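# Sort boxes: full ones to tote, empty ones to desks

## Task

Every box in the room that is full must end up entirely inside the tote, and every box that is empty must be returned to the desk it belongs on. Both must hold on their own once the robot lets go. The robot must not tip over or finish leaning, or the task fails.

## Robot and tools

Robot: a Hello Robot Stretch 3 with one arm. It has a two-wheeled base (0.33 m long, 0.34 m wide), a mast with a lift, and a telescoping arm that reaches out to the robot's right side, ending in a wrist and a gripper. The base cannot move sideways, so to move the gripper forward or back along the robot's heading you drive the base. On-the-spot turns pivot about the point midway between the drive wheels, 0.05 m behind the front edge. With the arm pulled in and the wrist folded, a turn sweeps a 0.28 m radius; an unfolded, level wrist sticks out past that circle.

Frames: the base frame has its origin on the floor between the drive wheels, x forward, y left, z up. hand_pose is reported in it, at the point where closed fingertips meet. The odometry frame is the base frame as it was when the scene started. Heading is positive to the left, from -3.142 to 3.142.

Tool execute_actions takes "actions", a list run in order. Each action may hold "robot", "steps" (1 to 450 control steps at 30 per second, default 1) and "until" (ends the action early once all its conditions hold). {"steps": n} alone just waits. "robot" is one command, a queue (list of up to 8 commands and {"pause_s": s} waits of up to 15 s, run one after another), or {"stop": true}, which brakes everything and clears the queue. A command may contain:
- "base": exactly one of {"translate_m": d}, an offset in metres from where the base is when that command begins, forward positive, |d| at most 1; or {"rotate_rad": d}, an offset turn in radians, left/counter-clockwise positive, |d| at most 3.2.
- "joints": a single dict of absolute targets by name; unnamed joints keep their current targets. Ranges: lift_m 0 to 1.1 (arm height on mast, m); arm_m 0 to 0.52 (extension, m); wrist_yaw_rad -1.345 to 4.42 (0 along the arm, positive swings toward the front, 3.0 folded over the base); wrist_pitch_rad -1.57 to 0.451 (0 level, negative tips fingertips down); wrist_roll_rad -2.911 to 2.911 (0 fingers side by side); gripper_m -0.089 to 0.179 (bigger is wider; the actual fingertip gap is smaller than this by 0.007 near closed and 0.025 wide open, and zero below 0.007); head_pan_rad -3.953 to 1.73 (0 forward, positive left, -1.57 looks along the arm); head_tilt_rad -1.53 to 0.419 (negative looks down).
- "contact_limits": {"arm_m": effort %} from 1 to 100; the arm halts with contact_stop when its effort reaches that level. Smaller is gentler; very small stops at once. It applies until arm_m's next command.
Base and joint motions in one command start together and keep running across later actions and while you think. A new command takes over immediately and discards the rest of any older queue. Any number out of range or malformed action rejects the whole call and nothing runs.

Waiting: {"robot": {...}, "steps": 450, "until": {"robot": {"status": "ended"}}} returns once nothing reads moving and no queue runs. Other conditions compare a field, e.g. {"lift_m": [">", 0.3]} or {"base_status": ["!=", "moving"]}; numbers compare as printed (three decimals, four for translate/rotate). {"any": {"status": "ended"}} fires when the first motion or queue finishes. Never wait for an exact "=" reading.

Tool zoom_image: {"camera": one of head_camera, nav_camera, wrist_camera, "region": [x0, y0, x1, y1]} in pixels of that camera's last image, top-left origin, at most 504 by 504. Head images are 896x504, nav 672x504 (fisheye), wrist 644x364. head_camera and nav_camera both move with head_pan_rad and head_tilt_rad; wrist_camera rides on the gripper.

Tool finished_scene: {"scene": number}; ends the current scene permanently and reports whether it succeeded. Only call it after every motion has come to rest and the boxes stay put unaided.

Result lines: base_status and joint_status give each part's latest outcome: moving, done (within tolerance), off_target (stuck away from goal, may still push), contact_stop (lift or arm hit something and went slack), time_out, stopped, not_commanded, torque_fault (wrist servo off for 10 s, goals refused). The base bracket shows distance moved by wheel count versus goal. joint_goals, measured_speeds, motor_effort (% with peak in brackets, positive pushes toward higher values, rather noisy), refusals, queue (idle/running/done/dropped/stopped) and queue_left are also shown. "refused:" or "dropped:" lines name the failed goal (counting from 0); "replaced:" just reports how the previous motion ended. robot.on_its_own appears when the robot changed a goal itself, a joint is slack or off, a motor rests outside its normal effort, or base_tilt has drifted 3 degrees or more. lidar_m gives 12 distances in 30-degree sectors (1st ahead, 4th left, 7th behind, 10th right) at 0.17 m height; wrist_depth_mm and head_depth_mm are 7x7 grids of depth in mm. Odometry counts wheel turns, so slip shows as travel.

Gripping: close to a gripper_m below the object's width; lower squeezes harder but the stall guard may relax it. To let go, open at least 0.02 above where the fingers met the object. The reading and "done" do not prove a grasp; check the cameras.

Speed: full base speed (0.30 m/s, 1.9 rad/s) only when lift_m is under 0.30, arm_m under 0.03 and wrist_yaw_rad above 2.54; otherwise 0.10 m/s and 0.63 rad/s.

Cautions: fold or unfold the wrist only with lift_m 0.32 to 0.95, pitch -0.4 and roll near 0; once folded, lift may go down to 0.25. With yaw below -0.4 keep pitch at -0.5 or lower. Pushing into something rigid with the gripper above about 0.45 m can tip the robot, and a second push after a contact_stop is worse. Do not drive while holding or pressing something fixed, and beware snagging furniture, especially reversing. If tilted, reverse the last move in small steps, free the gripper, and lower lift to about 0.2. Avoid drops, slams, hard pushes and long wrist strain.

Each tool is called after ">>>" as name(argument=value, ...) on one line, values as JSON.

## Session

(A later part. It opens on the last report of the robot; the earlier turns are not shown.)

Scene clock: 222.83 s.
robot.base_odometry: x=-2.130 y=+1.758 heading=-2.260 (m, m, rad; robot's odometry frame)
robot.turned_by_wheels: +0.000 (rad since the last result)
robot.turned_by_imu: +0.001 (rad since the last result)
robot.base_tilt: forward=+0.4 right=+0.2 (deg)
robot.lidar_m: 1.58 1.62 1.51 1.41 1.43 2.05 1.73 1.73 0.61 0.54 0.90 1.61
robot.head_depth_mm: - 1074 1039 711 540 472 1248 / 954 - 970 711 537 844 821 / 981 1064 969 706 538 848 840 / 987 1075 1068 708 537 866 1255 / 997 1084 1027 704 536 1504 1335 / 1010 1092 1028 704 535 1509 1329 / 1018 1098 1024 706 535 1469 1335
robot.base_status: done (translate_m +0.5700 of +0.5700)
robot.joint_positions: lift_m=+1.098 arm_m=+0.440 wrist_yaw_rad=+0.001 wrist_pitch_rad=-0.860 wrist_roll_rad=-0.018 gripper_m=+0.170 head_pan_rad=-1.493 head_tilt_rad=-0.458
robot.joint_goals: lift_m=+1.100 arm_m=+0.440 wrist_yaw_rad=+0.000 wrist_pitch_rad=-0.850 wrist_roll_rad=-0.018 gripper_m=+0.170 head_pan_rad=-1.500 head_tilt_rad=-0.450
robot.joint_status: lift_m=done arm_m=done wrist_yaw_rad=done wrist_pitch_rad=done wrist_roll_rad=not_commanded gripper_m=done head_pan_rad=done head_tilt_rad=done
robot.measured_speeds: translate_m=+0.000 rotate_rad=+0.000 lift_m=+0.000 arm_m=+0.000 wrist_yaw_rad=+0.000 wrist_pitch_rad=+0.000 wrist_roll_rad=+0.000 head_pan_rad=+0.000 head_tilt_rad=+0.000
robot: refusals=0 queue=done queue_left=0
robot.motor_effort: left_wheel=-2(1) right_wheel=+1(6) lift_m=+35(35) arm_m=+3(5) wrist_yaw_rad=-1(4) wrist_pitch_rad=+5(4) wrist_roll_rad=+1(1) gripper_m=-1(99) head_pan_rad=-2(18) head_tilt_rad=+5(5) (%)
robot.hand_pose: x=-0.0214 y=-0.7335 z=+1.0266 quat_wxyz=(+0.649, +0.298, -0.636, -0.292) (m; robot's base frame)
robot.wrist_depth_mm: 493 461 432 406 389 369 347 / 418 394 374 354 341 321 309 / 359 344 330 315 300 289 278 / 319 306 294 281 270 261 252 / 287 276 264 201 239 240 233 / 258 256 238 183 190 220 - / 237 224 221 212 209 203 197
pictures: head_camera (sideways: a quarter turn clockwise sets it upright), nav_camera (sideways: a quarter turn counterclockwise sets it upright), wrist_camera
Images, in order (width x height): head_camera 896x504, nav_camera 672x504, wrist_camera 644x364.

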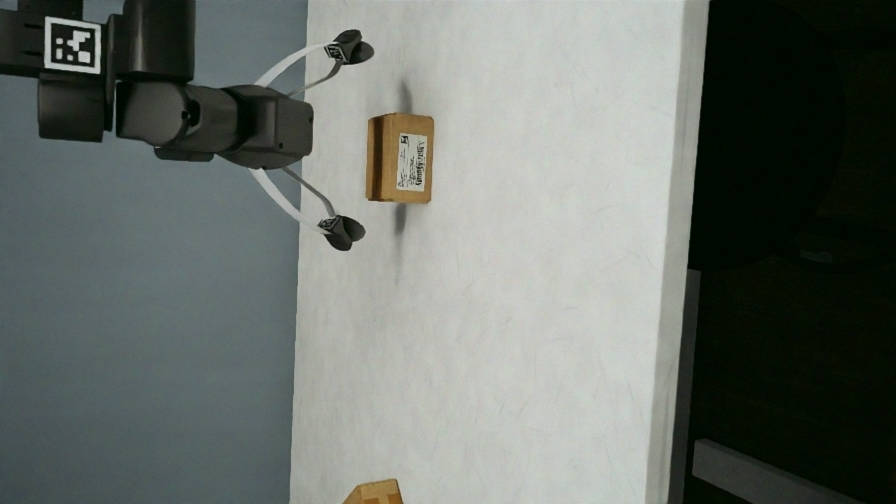

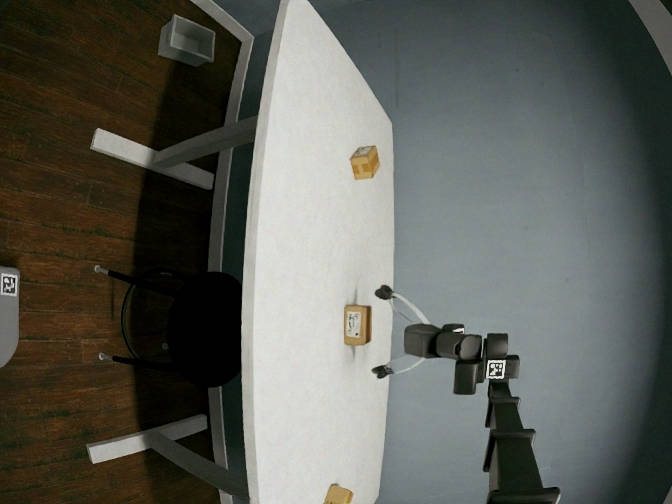

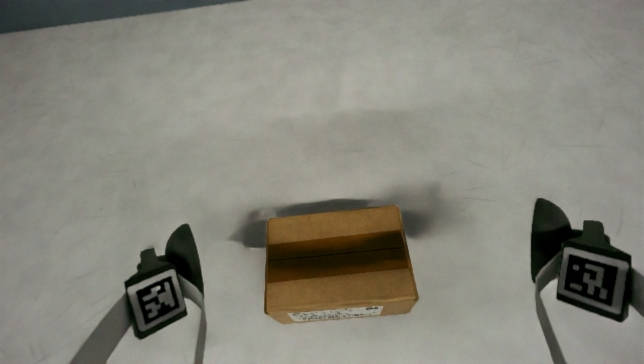

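>>> execute_actions(actions=[{"robot": [{"base": {"translate_m": 0.008}, "joints": {"arm_m": 0.451}}, {"joints": {"lift_m": 1.04}}], "steps": 450, "until": {"robot": {"status": "ended"}}}])

Scene clock: 228.97 s.
robot.base_odometry: x=-2.135 y=+1.752 heading=-2.260 (m, m, rad; robot's odometry frame)
robot.turned_by_wheels: +0.000 (rad since the last result)
robot.turned_by_imu: +0.001 (rad since the last result)
robot.base_tilt: forward=+0.3 right=+0.2 (deg)
robot.lidar_m: 1.57 1.61 1.51 1.42 1.43 2.06 1.75 1.73 0.61 0.54 0.90 1.61
robot.head_depth_mm: 957 - 1040 709 539 474 871 / 974 - 973 707 538 845 823 / 985 1064 1033 709 537 842 1255 / 991 1073 1036 707 537 864 1268 / 1004 1080 1036 707 536 1501 1325 / 1009 1090 1025 704 537 1514 1325 / 1015 1099 1027 706 535 1475 1338
robot.base_status: done (translate_m +0.0080 of +0.0080)
robot.joint_positions: lift_m=+1.040 arm_m=+0.451 wrist_yaw_rad=+0.001 wrist_pitch_rad=-0.860 wrist_roll_rad=-0.018 gripper_m=+0.170 head_pan_rad=-1.493 head_tilt_rad=-0.458
robot.joint_goals: lift_m=+1.040 arm_m=+0.451 wrist_yaw_rad=+0.000 wrist_pitch_rad=-0.850 wrist_roll_rad=-0.018 gripper_m=+0.170 head_pan_rad=-1.500 head_tilt_rad=-0.450
robot.joint_status: lift_m=done arm_m=done wrist_yaw_rad=done wrist_pitch_rad=done wrist_roll_rad=not_commanded gripper_m=done head_pan_rad=done head_tilt_rad=done
robot.measured_speeds: translate_m=+0.000 rotate_rad=+0.000 lift_m=+0.000 arm_m=+0.000 wrist_yaw_rad=+0.000 wrist_pitch_rad=+0.000 wrist_roll_rad=+0.000 head_pan_rad=+0.000 head_tilt_rad=+0.000
robot: refusals=0 queue=done queue_left=0
robot.motor_effort: left_wheel=-2(3) right_wheel=+1(7) lift_m=+15(35) arm_m=+2(5) wrist_yaw_rad=-1(1) wrist_pitch_rad=+5(4) wrist_roll_rad=+1(0) gripper_m=+0(1) head_pan_rad=-3(3) head_tilt_rad=+5(5) (%)
robot.hand_pose: x=-0.0214 y=-0.7445 z=+0.9692 quat_wxyz=(+0.649, +0.298, -0.636, -0.292) (m; robot's base frame)
robot.wrist_depth_mm: 371 348 328 308 295 276 261 / 314 298 283 269 255 244 233 / 273 261 248 237 228 218 210 / 240 231 222 154 195 198 191 / 216 210 198 139 135 181 176 / 195 193 179 127 125 166 - / 179 170 166 160 157 154 150
pictures: head_camera (sideways: a quarter turn clockwise sets it upright), nav_camera (sideways: a quarter turn counterclockwise sets it upright), wrist_camera
Images, in order (width x height): head_camera 896x504, nav_camera 672x504, wrist_camera 644x364.

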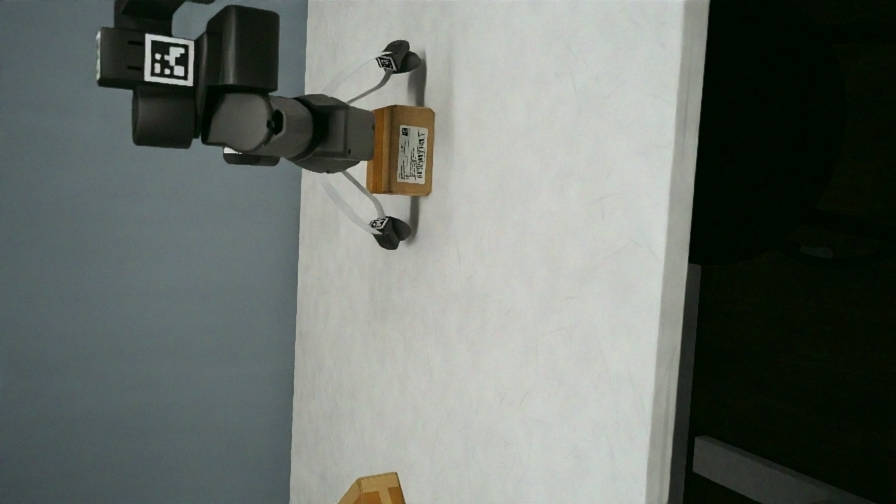

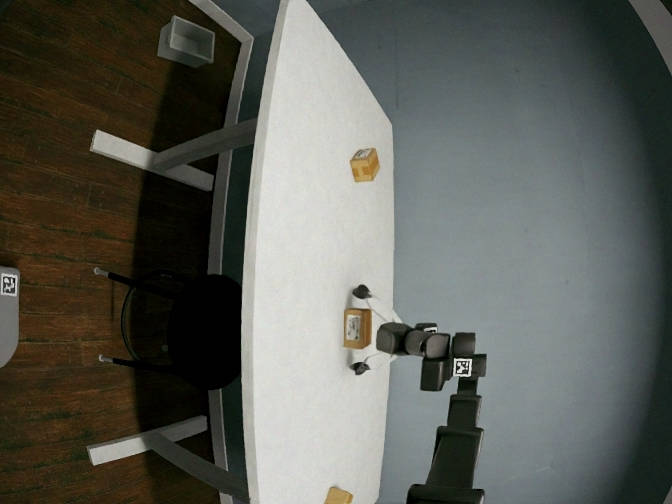

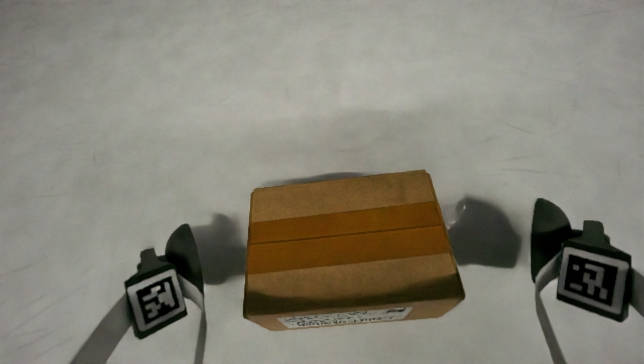

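>>> execute_actions(actions=[{"robot": [{"base": {"translate_m": 0.007}}, {"joints": {"gripper_m": 0.045}}, {"pause_s": 0.3}, {"joints": {"lift_m": 1.07}}], "steps": 450, "until": {"robot": {"status": "ended"}}}, {"steps": 15}])

Scene clock: 237.83 s.
robot.base_odometry: x=-2.140 y=+1.746 heading=-2.260 (m, m, rad; robot's odometry frame)
robot.turned_by_wheels: +0.000 (rad since the last result)
robot.turned_by_imu: +0.001 (rad since the last result)
robot.base_tilt: forward=+0.3 right=+0.3 (deg)
robot.lidar_m: 1.56 1.61 1.50 1.42 1.43 2.07 1.75 1.72 0.61 0.54 0.89 1.61
robot.head_depth_mm: 942 1083 1037 707 539 473 866 / 962 - 915 703 537 845 821 / 984 1060 1036 706 538 845 876 / 990 1074 1031 704 538 874 1305 / 995 1084 1035 707 537 1510 1334 / 1010 1090 1029 703 537 1508 1342 / 1012 1105 1025 704 535 1466 1330
robot.base_status: done (translate_m +0.0070 of +0.0070)
robot.joint_positions: lift_m=+1.069 arm_m=+0.451 wrist_yaw_rad=-0.001 wrist_pitch_rad=-0.880 wrist_roll_rad=-0.020 gripper_m=+0.046 head_pan_rad=-1.493 head_tilt_rad=-0.458
robot.joint_goals: lift_m=+1.070 arm_m=+0.451 wrist_yaw_rad=+0.000 wrist_pitch_rad=-0.850 wrist_roll_rad=-0.020 gripper_m=+0.045 head_pan_rad=-1.500 head_tilt_rad=-0.450
robot.joint_status: lift_m=done arm_m=done wrist_yaw_rad=done wrist_pitch_rad=done wrist_roll_rad=not_commanded gripper_m=done head_pan_rad=done head_tilt_rad=done
robot.measured_speeds: translate_m=+0.000 rotate_rad=+0.000 lift_m=+0.000 arm_m=+0.000 wrist_yaw_rad=+0.000 wrist_pitch_rad=+0.000 wrist_roll_rad=+0.000 head_pan_rad=+0.000 head_tilt_rad=+0.000
robot: refusals=0 queue=done queue_left=0
robot.motor_effort: left_wheel=-2(2) right_wheel=+1(7) lift_m=+38(39) arm_m=+2(3) wrist_yaw_rad=+1(2) wrist_pitch_rad=+14(16) wrist_roll_rad=+2(2) gripper_m=-26(100) head_pan_rad=-2(2) head_tilt_rad=+5(5) (%)
robot.hand_pose: x=-0.0217 y=-0.7404 z=+0.9952 quat_wxyz=(+0.646, +0.304, -0.633, -0.299) (m; robot's base frame)
robot.wrist_depth_mm: 408 381 360 342 323 309 293 / 348 332 316 300 288 275 263 / 305 295 280 266 257 246 238 / 272 261 252 241 150 225 217 / 245 237 230 140 135 208 199 / 222 216 - 129 126 - 186 / 203 200 191 182 178 177 171
pictures: head_camera (sideways: a quarter turn clockwise sets it upright), nav_camera (sideways: a quarter turn counterclockwise sets it upright), wrist_camera
Images, in order (width x height): head_camera 896x504, nav_camera 672x504, wrist_camera 644x364.

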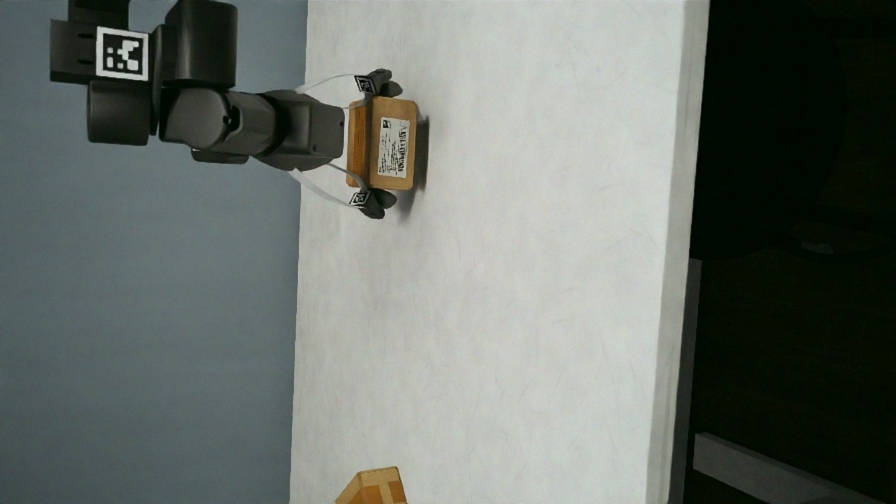

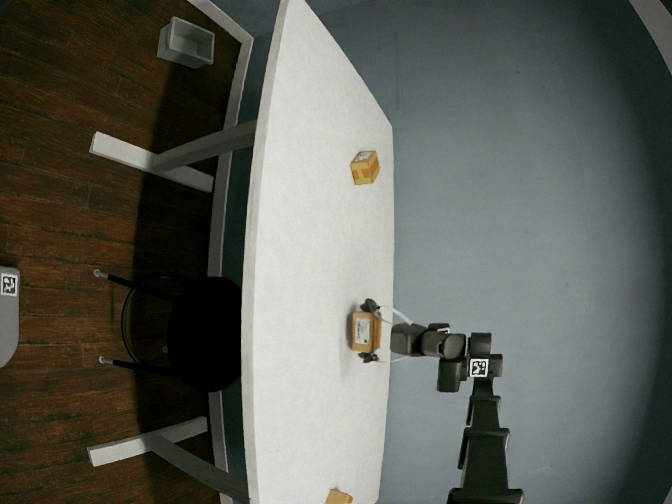

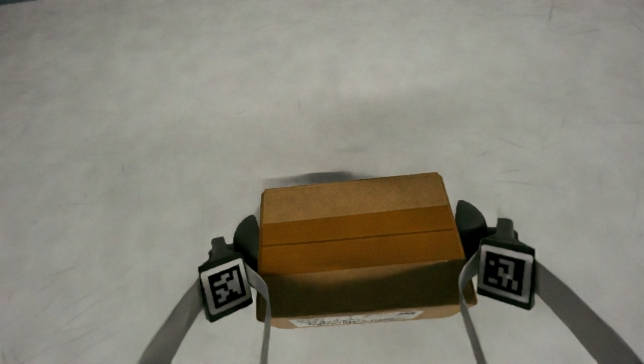

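>>> execute_actions(actions=[{"robot": [{"joints": {"gripper_m": 0.035, "lift_m": 1.1}}, {"base": {"translate_m": 0.95}, "joints": {"arm_m": 0.0, "head_pan_rad": -1.3, "head_tilt_rad": -0.9}}], "steps": 450, "until": {"robot": {"translate_m": [">", 0.75]}}}, {"robot": {"joints": {"lift_m": 0.6}}, "steps": 300, "until": {"robot": {"status": "ended"}}}])

Scene clock: 261.07 s.
robot.base_odometry: x=-2.744 y=+1.013 heading=-2.260 (m, m, rad; robot's odometry frame)
robot.turned_by_wheels: +0.000 (rad since the last result)
robot.turned_by_imu: +0.002 (rad since the last result)
robot.base_tilt: forward=+0.4 right=+0.2 (deg)
robot.lidar_m: 0.62 0.64 0.85 1.52 1.46 2.58 2.69 1.03 0.79 1.14 0.91 0.65
robot.head_depth_mm: 1029 1182 1395 1541 1363 1231 - / 1051 1217 1438 1542 1368 1278 - / 1087 1246 1491 1548 1382 1212 1139 / 1109 1296 1557 1552 1338 1236 1123 / 1150 1334 1617 1557 1361 1244 1123 / 1167 1317 1486 1501 1384 1240 1128 / 1043 1116 1188 1302 1350 1248 1128
robot.base_status: done (translate_m +0.9500 of +0.9500)
robot.joint_positions: lift_m=+0.600 arm_m=+0.002 wrist_yaw_rad=-0.001 wrist_pitch_rad=-0.882 wrist_roll_rad=-0.020 gripper_m=+0.047 head_pan_rad=-1.307 head_tilt_rad=-0.889
robot.joint_goals: lift_m=+0.600 arm_m=+0.000 wrist_yaw_rad=+0.000 wrist_pitch_rad=-0.850 wrist_roll_rad=-0.020 gripper_m=+0.045 head_pan_rad=-1.300 head_tilt_rad=-0.900
robot.joint_status: lift_m=done arm_m=done wrist_yaw_rad=done wrist_pitch_rad=done wrist_roll_rad=not_commanded gripper_m=done head_pan_rad=done head_tilt_rad=done
robot.measured_speeds: translate_m=+0.000 rotate_rad=+0.000 lift_m=+0.000 arm_m=+0.000 wrist_yaw_rad=+0.000 wrist_pitch_rad=+0.000 wrist_roll_rad=+0.000 head_pan_rad=+0.000 head_tilt_rad=+0.000
robot: refusals=0 queue=done queue_left=0
robot.on_its_own: gripper_m is held at +0.045, not at your +0.035, by its stall guard, which is not easing now
robot.motor_effort: left_wheel=-2(3) right_wheel=+0(7) lift_m=+18(38) arm_m=-2(0) wrist_yaw_rad=+1(1) wrist_pitch_rad=+14(14) wrist_roll_rad=+2(2) gripper_m=-25(80) head_pan_rad=+2(15) head_tilt_rad=-6(36) (%)
robot.hand_pose: x=-0.0217 y=-0.2915 z=+0.5260 quat_wxyz=(+0.646, +0.305, -0.633, -0.299) (m; robot's base frame)
robot.wrist_depth_mm: 759 958 974 997 989 980 968 / 737 - - - 957 720 892 / 731 945 879 911 888 810 805 / 724 882 842 814 151 749 730 / 693 800 727 140 136 668 676 / 684 733 - 129 125 - 622 / 666 680 643 619 607 595 574
pictures: head_camera (sideways: a quarter turn clockwise sets it upright), nav_camera (sideways: a quarter turn counterclockwise sets it upright), wrist_camera
Images, in order (width x height): head_camera 896x504, nav_camera 672x504, wrist_camera 644x364.

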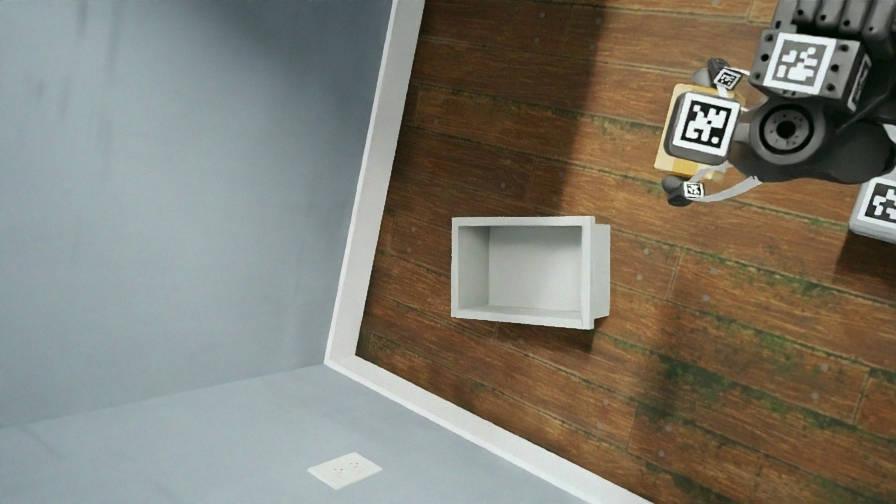

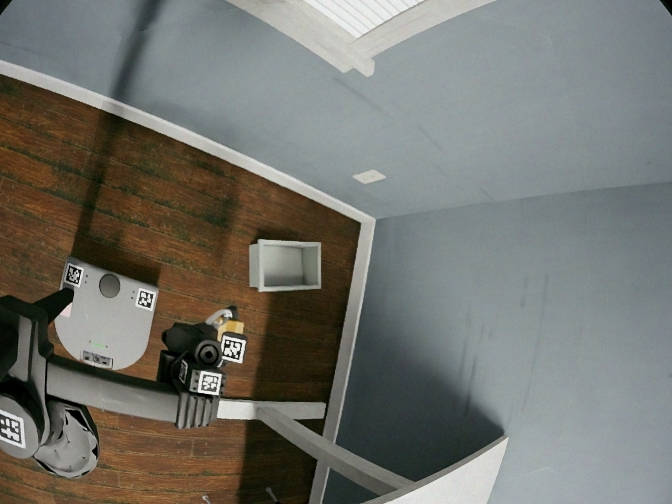

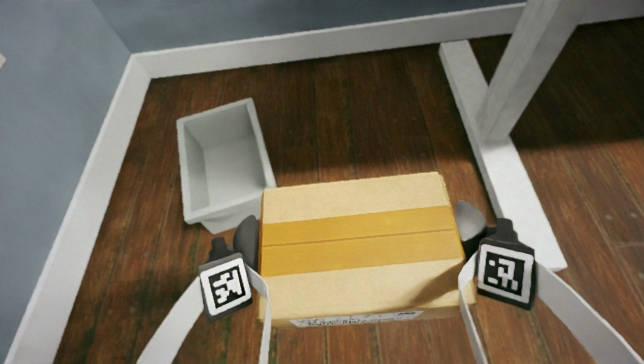

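>>> execute_actions(actions=[{"robot": {"base": {"translate_m": 0.382}, "joints": {"arm_m": 0.505, "wrist_yaw_rad": -1.307, "lift_m": 0.3, "head_pan_rad": -1.75, "head_tilt_rad": -0.95}}, "steps": 450, "until": {"robot": {"status": "ended"}}}])

Scene clock: 306.23 s.
robot.base_odometry: x=-2.987 y=+0.718 heading=-2.260 (m, m, rad; robot's odometry frame)
robot.turned_by_wheels: +0.000 (rad since the last result)
robot.turned_by_imu: +0.001 (rad since the last result)
robot.base_tilt: forward=+0.4 right=+0.2 (deg)
robot.lidar_m: 0.24 0.25 0.33 0.85 2.30 2.15 3.04 1.01 1.03 1.09 0.36 0.26
robot.head_depth_mm: 1159 1368 1611 1501 1338 1218 1121 / 1133 1335 1611 1496 1348 1218 - / 1108 1312 1589 1495 1317 1214 - / 1094 1289 1545 1452 1336 1220 1146 / 1081 1261 1526 1512 1350 1221 1118 / 1061 1233 1485 1489 1337 1193 1088 / 1047 1185 1211 1078 963 878 801
robot.base_status: done (translate_m +0.3820 of +0.3820)
robot.joint_positions: lift_m=+0.300 arm_m=+0.505 wrist_yaw_rad=-1.305 wrist_pitch_rad=-0.882 wrist_roll_rad=-0.020 gripper_m=+0.047 head_pan_rad=-1.743 head_tilt_rad=-0.938
robot.joint_goals: lift_m=+0.300 arm_m=+0.505 wrist_yaw_rad=-1.307 wrist_pitch_rad=-0.850 wrist_roll_rad=-0.020 gripper_m=+0.045 head_pan_rad=-1.750 head_tilt_rad=-0.950
robot.joint_status: lift_m=done arm_m=done wrist_yaw_rad=done wrist_pitch_rad=done wrist_roll_rad=not_commanded gripper_m=done head_pan_rad=done head_tilt_rad=done
robot.measured_speeds: translate_m=+0.000 rotate_rad=+0.000 lift_m=+0.000 arm_m=+0.000 wrist_yaw_rad=+0.000 wrist_pitch_rad=+0.000 wrist_roll_rad=+0.000 head_pan_rad=+0.000 head_tilt_rad=+0.000
robot: refusals=0 queue=done queue_left=0
robot.on_its_own: gripper_m is held at +0.045, not at your +0.035, by its stall guard, which is not easing now
robot.motor_effort: left_wheel=-2(2) right_wheel=+0(5) lift_m=+18(17) arm_m=+3(5) wrist_yaw_rad=-2(1) wrist_pitch_rad=+14(14) wrist_roll_rad=+2(2) gripper_m=-25(25) head_pan_rad=-2(22) head_tilt_rad=-7(16) (%)
robot.hand_pose: x=-0.1607 y=-0.6874 z=+0.2260 quat_wxyz=(+0.332, -0.142, -0.688, -0.630) (m; robot's base frame)
robot.wrist_depth_mm: 427 553 677 647 614 573 559 / 437 565 600 573 542 517 499 / 440 540 527 510 491 469 450 / 440 493 478 453 150 424 410 / 438 447 439 140 136 392 378 / 417 407 - 129 125 - 350 / 384 378 326 341 336 287 317
pictures: head_camera (sideways: a quarter turn clockwise sets it upright), nav_camera (sideways: a quarter turn counterclockwise sets it upright), wrist_camera
Images, in order (width x height): head_camera 896x504, nav_camera 672x504, wrist_camera 644x364.

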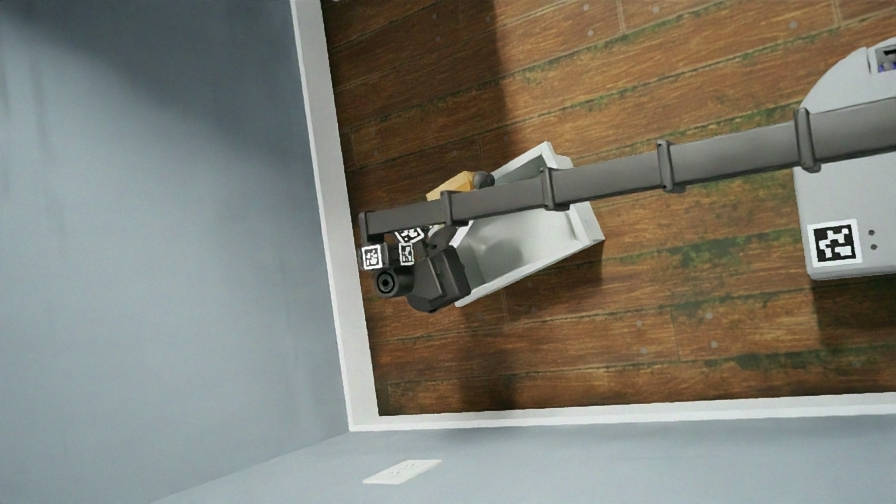

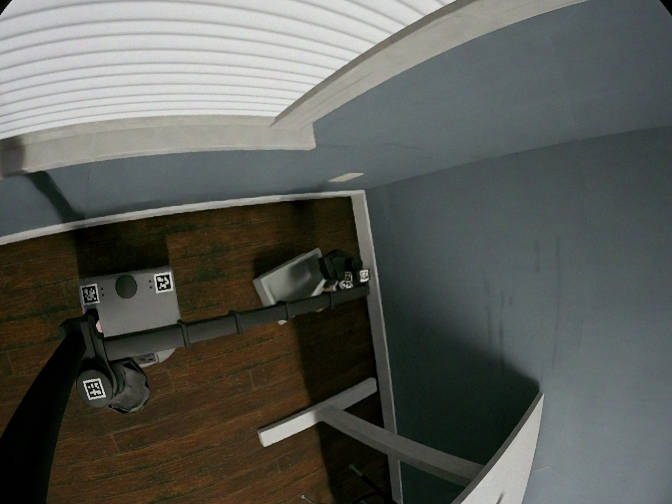

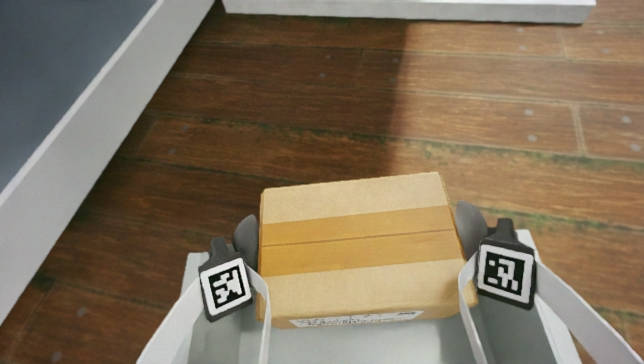

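>>> execute_actions(actions=[{"robot": [{"base": {"translate_m": 0.025}, "joints": {"arm_m": 0.5}}, {"joints": {"lift_m": 0.215}}], "steps": 450, "until": {"robot": {"status": "ended"}}}])

Scene clock: 313.13 s.
robot.base_odometry: x=-3.003 y=+0.699 heading=-2.260 (m, m, rad; robot's odometry frame)
robot.turned_by_wheels: +0.000 (rad since the last result)
robot.turned_by_imu: +0.001 (rad since the last result)
robot.base_tilt: forward=+0.3 right=+0.2 (deg)
robot.lidar_m: 0.22 0.23 0.30 0.76 2.31 2.17 3.09 1.03 0.67 0.64 0.32 0.23
robot.head_depth_mm: 1151 1365 1609 1483 1351 1222 1116 / 1133 1336 1608 1505 1333 1215 - / 1112 1312 1588 1516 1311 1220 - / 1095 1280 1565 1558 1326 1222 1144 / 1078 1262 1523 1506 1352 1227 1119 / 1057 1237 1473 1469 1303 1161 1041 / 1043 1160 1096 967 874 791 723
robot.base_status: done (translate_m +0.0250 of +0.0250)
robot.joint_positions: lift_m=+0.215 arm_m=+0.500 wrist_yaw_rad=-1.305 wrist_pitch_rad=-0.882 wrist_roll_rad=-0.020 gripper_m=+0.047 head_pan_rad=-1.743 head_tilt_rad=-0.938
robot.joint_goals: lift_m=+0.215 arm_m=+0.500 wrist_yaw_rad=-1.307 wrist_pitch_rad=-0.850 wrist_roll_rad=-0.020 gripper_m=+0.045 head_pan_rad=-1.750 head_tilt_rad=-0.950
robot.joint_status: lift_m=done arm_m=done wrist_yaw_rad=done wrist_pitch_rad=done wrist_roll_rad=not_commanded gripper_m=done head_pan_rad=done head_tilt_rad=done
robot.measured_speeds: translate_m=+0.000 rotate_rad=+0.000 lift_m=+0.000 arm_m=+0.000 wrist_yaw_rad=+0.000 wrist_pitch_rad=+0.000 wrist_roll_rad=+0.000 head_pan_rad=+0.000 head_tilt_rad=+0.000
robot: refusals=0 queue=done queue_left=0
robot.on_its_own: gripper_m is held at +0.045, not at your +0.035, by its stall guard, which is not easing now
robot.motor_effort: left_wheel=-2(0) right_wheel=+1(7) lift_m=+17(18) arm_m=-3(2) wrist_yaw_rad=-2(1) wrist_pitch_rad=+14(15) wrist_roll_rad=+2(2) gripper_m=-24(24) head_pan_rad=-2(3) head_tilt_rad=-6(6) (%)
robot.hand_pose: x=-0.1607 y=-0.6829 z=+0.1409 quat_wxyz=(+0.332, -0.142, -0.688, -0.630) (m; robot's base frame)
robot.wrist_depth_mm: 424 528 534 510 484 454 434 / 429 482 462 444 424 406 388 / 423 430 410 395 380 362 347 / 398 385 226 213 150 214 206 / 360 239 258 140 136 239 187 / 325 211 - 129 126 - 171 / 300 182 272 265 261 254 184
pictures: head_camera (sideways: a quarter turn clockwise sets it upright), nav_camera (sideways: a quarter turn counterclockwise sets it upright), wrist_camera
Images, in order (width x height): head_camera 896x504, nav_camera 672x504, wrist_camera 644x364.

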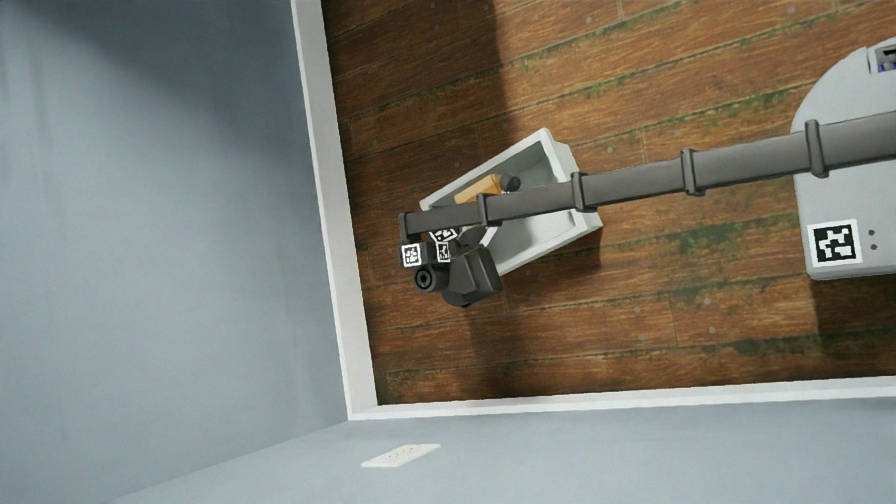

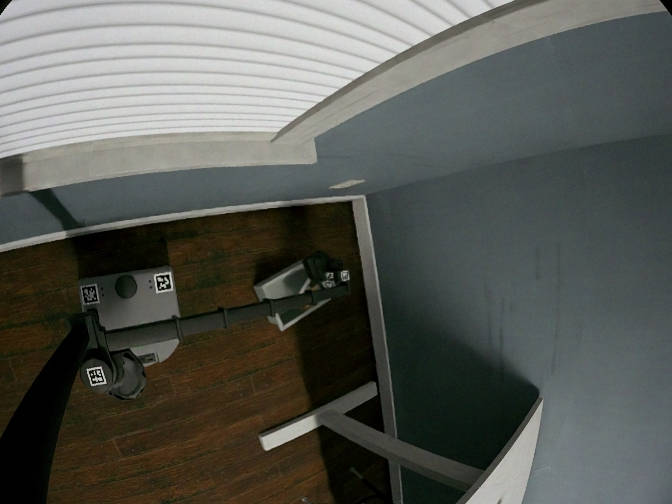

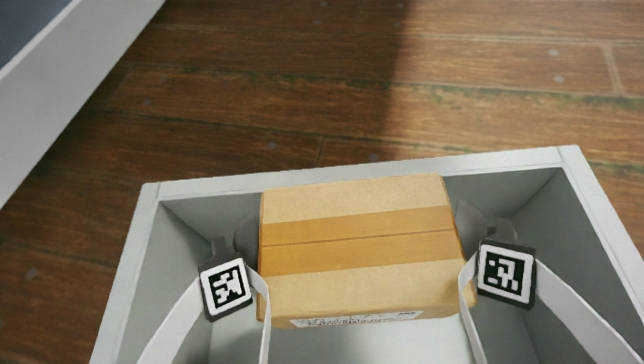

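>>> execute_actions(actions=[{"robot": [{"base": {"translate_m": -0.013}}, {"joints": {"lift_m": 0.125}}], "steps": 450, "until": {"robot": {"status": "ended"}}}])

Scene clock: 326.87 s.
robot.base_odometry: x=-2.994 y=+0.709 heading=-2.260 (m, m, rad; robot's odometry frame)
robot.turned_by_wheels: +0.000 (rad since the last result)
robot.turned_by_imu: +0.001 (rad since the last result)
robot.base_tilt: forward=+0.4 right=+0.2 (deg)
robot.lidar_m: 0.23 0.24 0.32 0.80 2.31 2.16 3.07 1.02 1.05 1.04 0.34 0.24
robot.head_depth_mm: 1148 1362 1609 1493 1334 1214 1118 / 1131 1349 1601 1497 1343 1215 1159 / 1116 1306 1567 1495 1317 1216 - / 1094 1285 1558 1556 1330 1222 1147 / 1078 1260 1527 1504 1355 1228 1118 / 1059 1246 1497 1477 1317 1188 1080 / 1046 1178 1160 1029 920 834 763
robot.base_status: done (translate_m -0.0130 of -0.0130)
robot.joint_positions: lift_m=+0.125 arm_m=+0.500 wrist_yaw_rad=-1.305 wrist_pitch_rad=-0.882 wrist_roll_rad=-0.020 gripper_m=+0.047 head_pan_rad=-1.743 head_tilt_rad=-0.938
robot.joint_goals: lift_m=+0.125 arm_m=+0.500 wrist_yaw_rad=-1.307 wrist_pitch_rad=-0.850 wrist_roll_rad=-0.020 gripper_m=+0.045 head_pan_rad=-1.750 head_tilt_rad=-0.950
robot.joint_status: lift_m=done arm_m=done wrist_yaw_rad=done wrist_pitch_rad=done wrist_roll_rad=not_commanded gripper_m=done head_pan_rad=done head_tilt_rad=done
robot.measured_speeds: translate_m=+0.000 rotate_rad=+0.000 lift_m=+0.000 arm_m=+0.000 wrist_yaw_rad=+0.000 wrist_pitch_rad=+0.000 wrist_roll_rad=+0.000 head_pan_rad=+0.000 head_tilt_rad=+0.000
robot: refusals=0 queue=done queue_left=0
robot.on_its_own: gripper_m is held at +0.045, not at your +0.035, by its stall guard, which is not easing now
robot.motor_effort: left_wheel=-2(5) right_wheel=+1(5) lift_m=+17(18) arm_m=-3(3) wrist_yaw_rad=-1(1) wrist_pitch_rad=+14(14) wrist_roll_rad=+2(2) gripper_m=-25(25) head_pan_rad=-3(2) head_tilt_rad=-7(7) (%)
robot.hand_pose: x=-0.1607 y=-0.6829 z=+0.0509 quat_wxyz=(+0.332, -0.142, -0.688, -0.630) (m; robot's base frame)
robot.wrist_depth_mm: 397 396 372 354 333 319 308 / 357 342 325 134 128 125 123 / 142 139 140 142 145 147 148 / 153 174 178 162 150 190 168 / 151 202 226 140 136 211 171 / 149 197 - 129 126 - 166 / 146 183 194 185 182 179 169
pictures: head_camera (sideways: a quarter turn clockwise sets it upright), nav_camera (sideways: a quarter turn counterclockwise sets it upright), wrist_camera
Images, in order (width x height): head_camera 896x504, nav_camera 672x504, wrist_camera 644x364.

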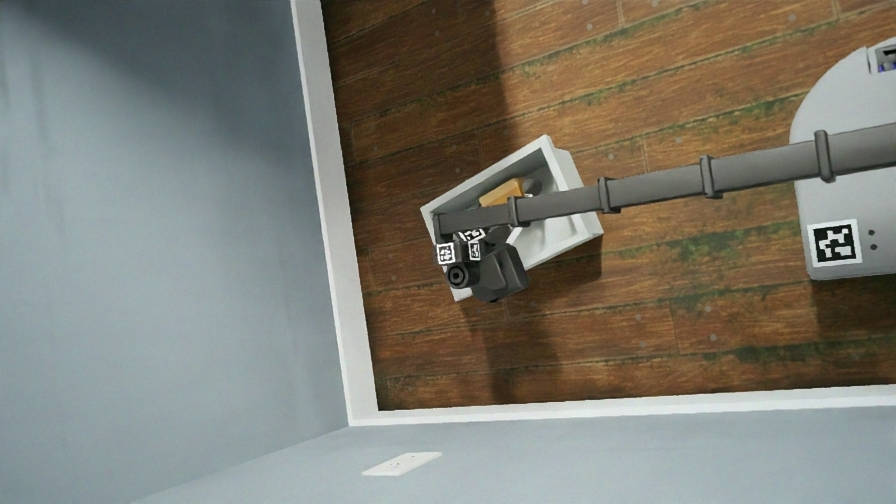

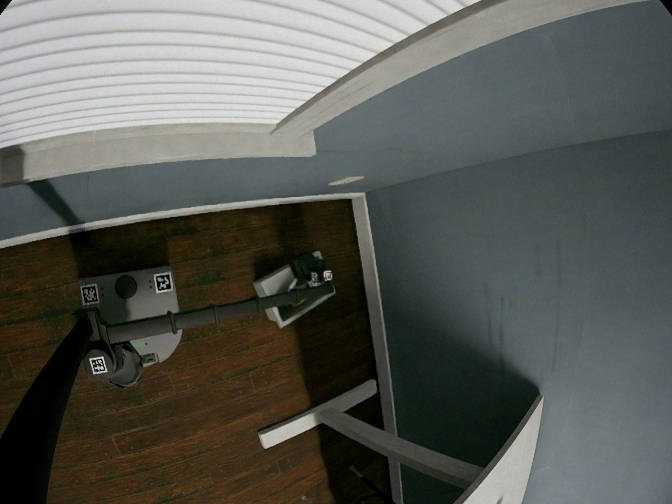

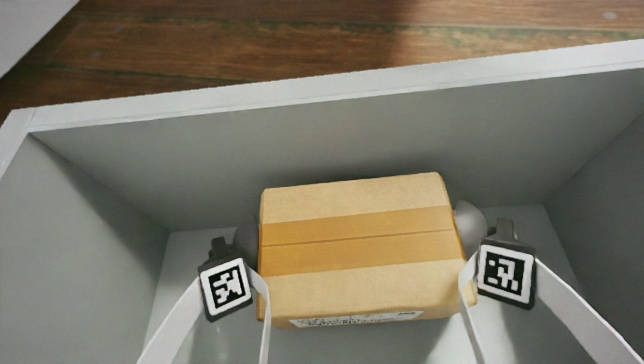

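>>> execute_actions(actions=[{"robot": [{"joints": {"lift_m": 0.101}}], "steps": 450, "until": {"robot": {"status": "ended"}}}, {"steps": 8}])

Scene clock: 329.70 s.
robot.base_odometry: x=-2.994 y=+0.709 heading=-2.260 (m, m, rad; robot's odometry frame)
robot.turned_by_wheels: +0.000 (rad since the last result)
robot.turned_by_imu: +0.000 (rad since the last result)
robot.base_tilt: forward=+0.4 right=+0.1 (deg)
robot.lidar_m: 0.23 0.24 0.32 0.81 2.30 2.16 3.07 1.02 1.05 1.04 0.34 0.24
robot.head_depth_mm: 1152 1370 1620 1496 1336 1219 1114 / 1133 1339 1591 1501 1344 1214 1155 / 1112 1313 1582 1506 1311 1224 - / 1094 1292 1560 1541 1320 1219 1149 / 1076 1259 1526 1503 1351 1225 1123 / 1059 1235 1491 1496 1314 1192 1077 / 1045 1175 1157 1026 921 836 763
robot.base_status: done (translate_m -0.0130 of -0.0130)
robot.joint_positions: lift_m=+0.101 arm_m=+0.500 wrist_yaw_rad=-1.305 wrist_pitch_rad=-0.882 wrist_roll_rad=-0.020 gripper_m=+0.047 head_pan_rad=-1.743 head_tilt_rad=-0.938
robot.joint_goals: lift_m=+0.101 arm_m=+0.500 wrist_yaw_rad=-1.307 wrist_pitch_rad=-0.850 wrist_roll_rad=-0.020 gripper_m=+0.045 head_pan_rad=-1.750 head_tilt_rad=-0.950
robot.joint_status: lift_m=done arm_m=done wrist_yaw_rad=done wrist_pitch_rad=done wrist_roll_rad=not_commanded gripper_m=done head_pan_rad=done head_tilt_rad=done
robot.measured_speeds: translate_m=+0.000 rotate_rad=+0.000 lift_m=+0.000 arm_m=+0.000 wrist_yaw_rad=+0.000 wrist_pitch_rad=+0.000 wrist_roll_rad=+0.000 head_pan_rad=+0.000 head_tilt_rad=+0.000
robot: refusals=0 queue=done queue_left=0
robot.on_its_own: gripper_m is held at +0.045, not at your +0.035, by its stall guard, which is not easing now
robot.motor_effort: left_wheel=-2(2) right_wheel=+1(1) lift_m=+18(16) arm_m=-2(2) wrist_yaw_rad=-2(2) wrist_pitch_rad=+14(14) wrist_roll_rad=+2(2) gripper_m=-25(25) head_pan_rad=-3(2) head_tilt_rad=-6(6) (%)
robot.hand_pose: x=-0.1607 y=-0.6829 z=+0.0269 quat_wxyz=(+0.332, -0.142, -0.688, -0.630) (m; robot's base frame)
robot.wrist_depth_mm: 371 350 331 112 107 105 103 / 118 115 115 117 118 120 121 / 136 138 140 142 144 147 148 / 153 174 177 162 150 189 168 / 150 201 208 140 136 187 171 / 149 187 - 129 125 - 164 / 146 174 172 165 161 159 153
pictures: head_camera (sideways: a quarter turn clockwise sets it upright), nav_camera (sideways: a quarter turn counterclockwise sets it upright), wrist_camera
Images, in order (width x height): head_camera 896x504, nav_camera 672x504, wrist_camera 644x364.

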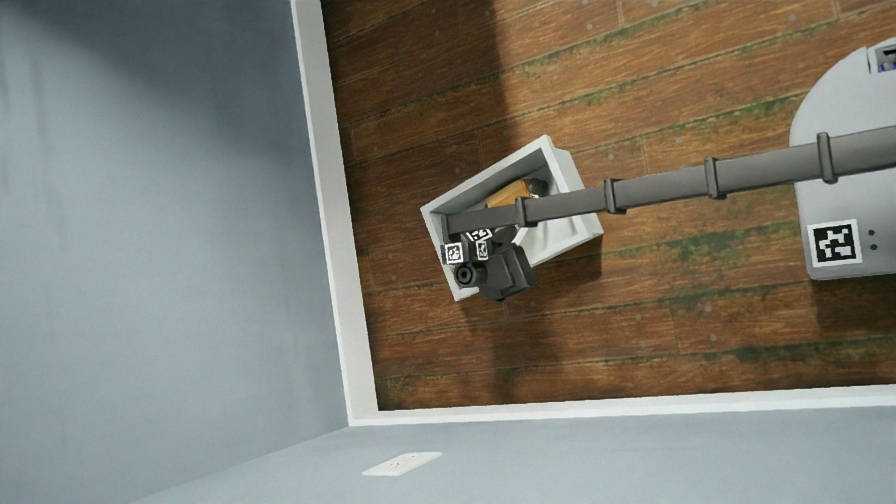

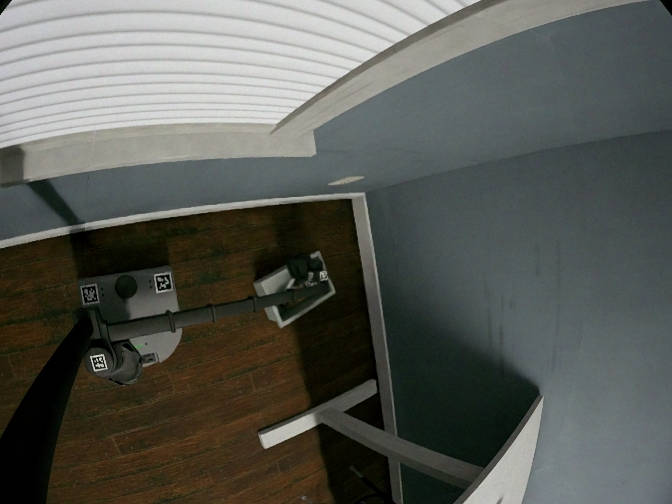

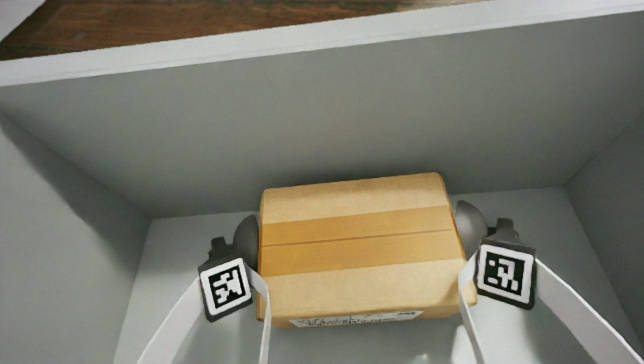

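>>> execute_actions(actions=[{"robot": [{"joints": {"lift_m": 0.096}}, {"joints": {"gripper_m": 0.13}}, {"joints": {"lift_m": 0.3}}], "steps": 450, "until": {"robot": {"status": "ended"}}}])

Scene clock: 331.60 s.
robot.base_odometry: x=-2.994 y=+0.709 heading=-2.260 (m, m, rad; robot's odometry frame)
robot.turned_by_wheels: +0.000 (rad since the last result)
robot.turned_by_imu: +0.000 (rad since the last result)
robot.base_tilt: forward=+0.2 right=+0.2 (deg)
robot.lidar_m: 0.23 0.24 0.32 0.80 2.31 2.16 3.07 1.02 1.05 1.04 0.34 0.24
robot.head_depth_mm: 1158 1369 1599 1491 1343 1214 1118 / 1134 1336 1619 1511 1352 1217 1152 / 1115 1318 1575 1499 1310 1214 - / 1090 1290 1558 1549 1320 1220 1148 / 1080 1269 1525 1514 1341 1221 1123 / 1058 1240 1487 1489 1311 1187 1077 / 1044 1179 1153 1029 919 835 768
robot.base_status: done (translate_m -0.0130 of -0.0130)
robot.joint_positions: lift_m=+0.097 arm_m=+0.500 wrist_yaw_rad=-1.306 wrist_pitch_rad=-0.881 wrist_roll_rad=-0.023 gripper_m=+0.047 head_pan_rad=-1.743 head_tilt_rad=-0.938
robot.joint_goals: lift_m=+0.097 arm_m=+0.500 wrist_yaw_rad=-1.307 wrist_pitch_rad=-0.850 wrist_roll_rad=-0.023 gripper_m=+0.045 head_pan_rad=-1.750 head_tilt_rad=-0.950
robot.joint_status: lift_m=contact_stop arm_m=done wrist_yaw_rad=done wrist_pitch_rad=done wrist_roll_rad=not_commanded gripper_m=done head_pan_rad=done head_tilt_rad=done
robot.measured_speeds: translate_m=+0.000 rotate_rad=+0.000 lift_m=+0.001 arm_m=+0.000 wrist_yaw_rad=+0.000 wrist_pitch_rad=+0.000 wrist_roll_rad=+0.000 head_pan_rad=+0.000 head_tilt_rad=+0.000
robot: refusals=0 queue=dropped queue_left=0
robot.on_its_own: gripper_m is held at +0.045, not at your +0.035, by its stall guard, which is not easing now; lift_m is slack since a contact_stop, until your next command for it
robot.motor_effort: left_wheel=-3(3) right_wheel=+3(3) lift_m=+22(23) arm_m=+1(3) wrist_yaw_rad=-1(1) wrist_pitch_rad=+14(14) wrist_roll_rad=+4(4) gripper_m=-25(25) head_pan_rad=-2(2) head_tilt_rad=-7(6) (%)
robot.hand_pose: x=-0.1609 y=-0.6826 z=+0.0231 quat_wxyz=(+0.333, -0.141, -0.687, -0.630) (m; robot's base frame)
robot.wrist_depth_mm: 369 350 329 111 106 104 102 / 117 115 115 116 118 120 121 / 136 138 140 142 145 147 148 / 153 174 178 162 150 188 169 / 150 200 206 140 136 185 172 / 148 186 - 129 125 - 163 / 146 174 170 163 160 157 153
pictures: head_camera (sideways: a quarter turn clockwise sets it upright), nav_camera (sideways: a quarter turn counterclockwise sets it upright), wrist_camera
dropped: robot: command 0 of its queue: lift_m: contact_stop
Images, in order (width x height): head_camera 896x504, nav_camera 672x504, wrist_camera 644x364.

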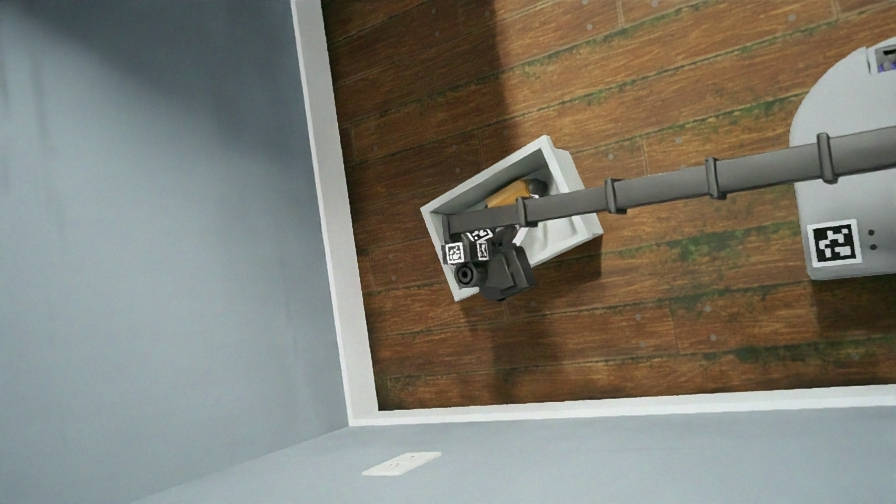

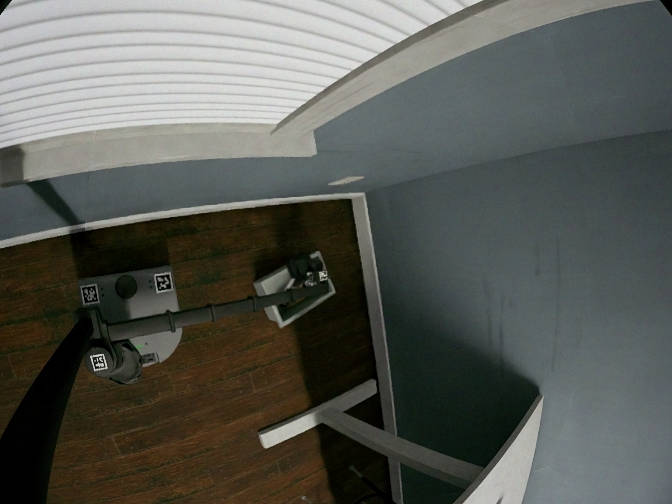

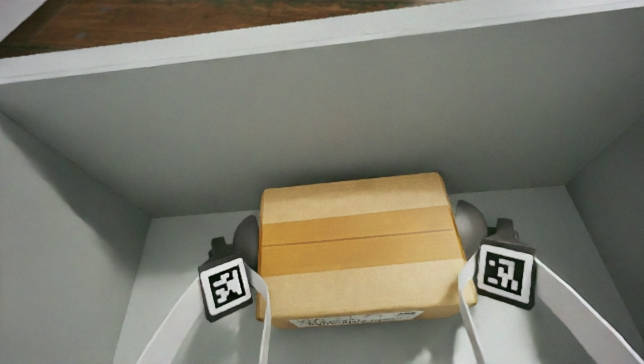

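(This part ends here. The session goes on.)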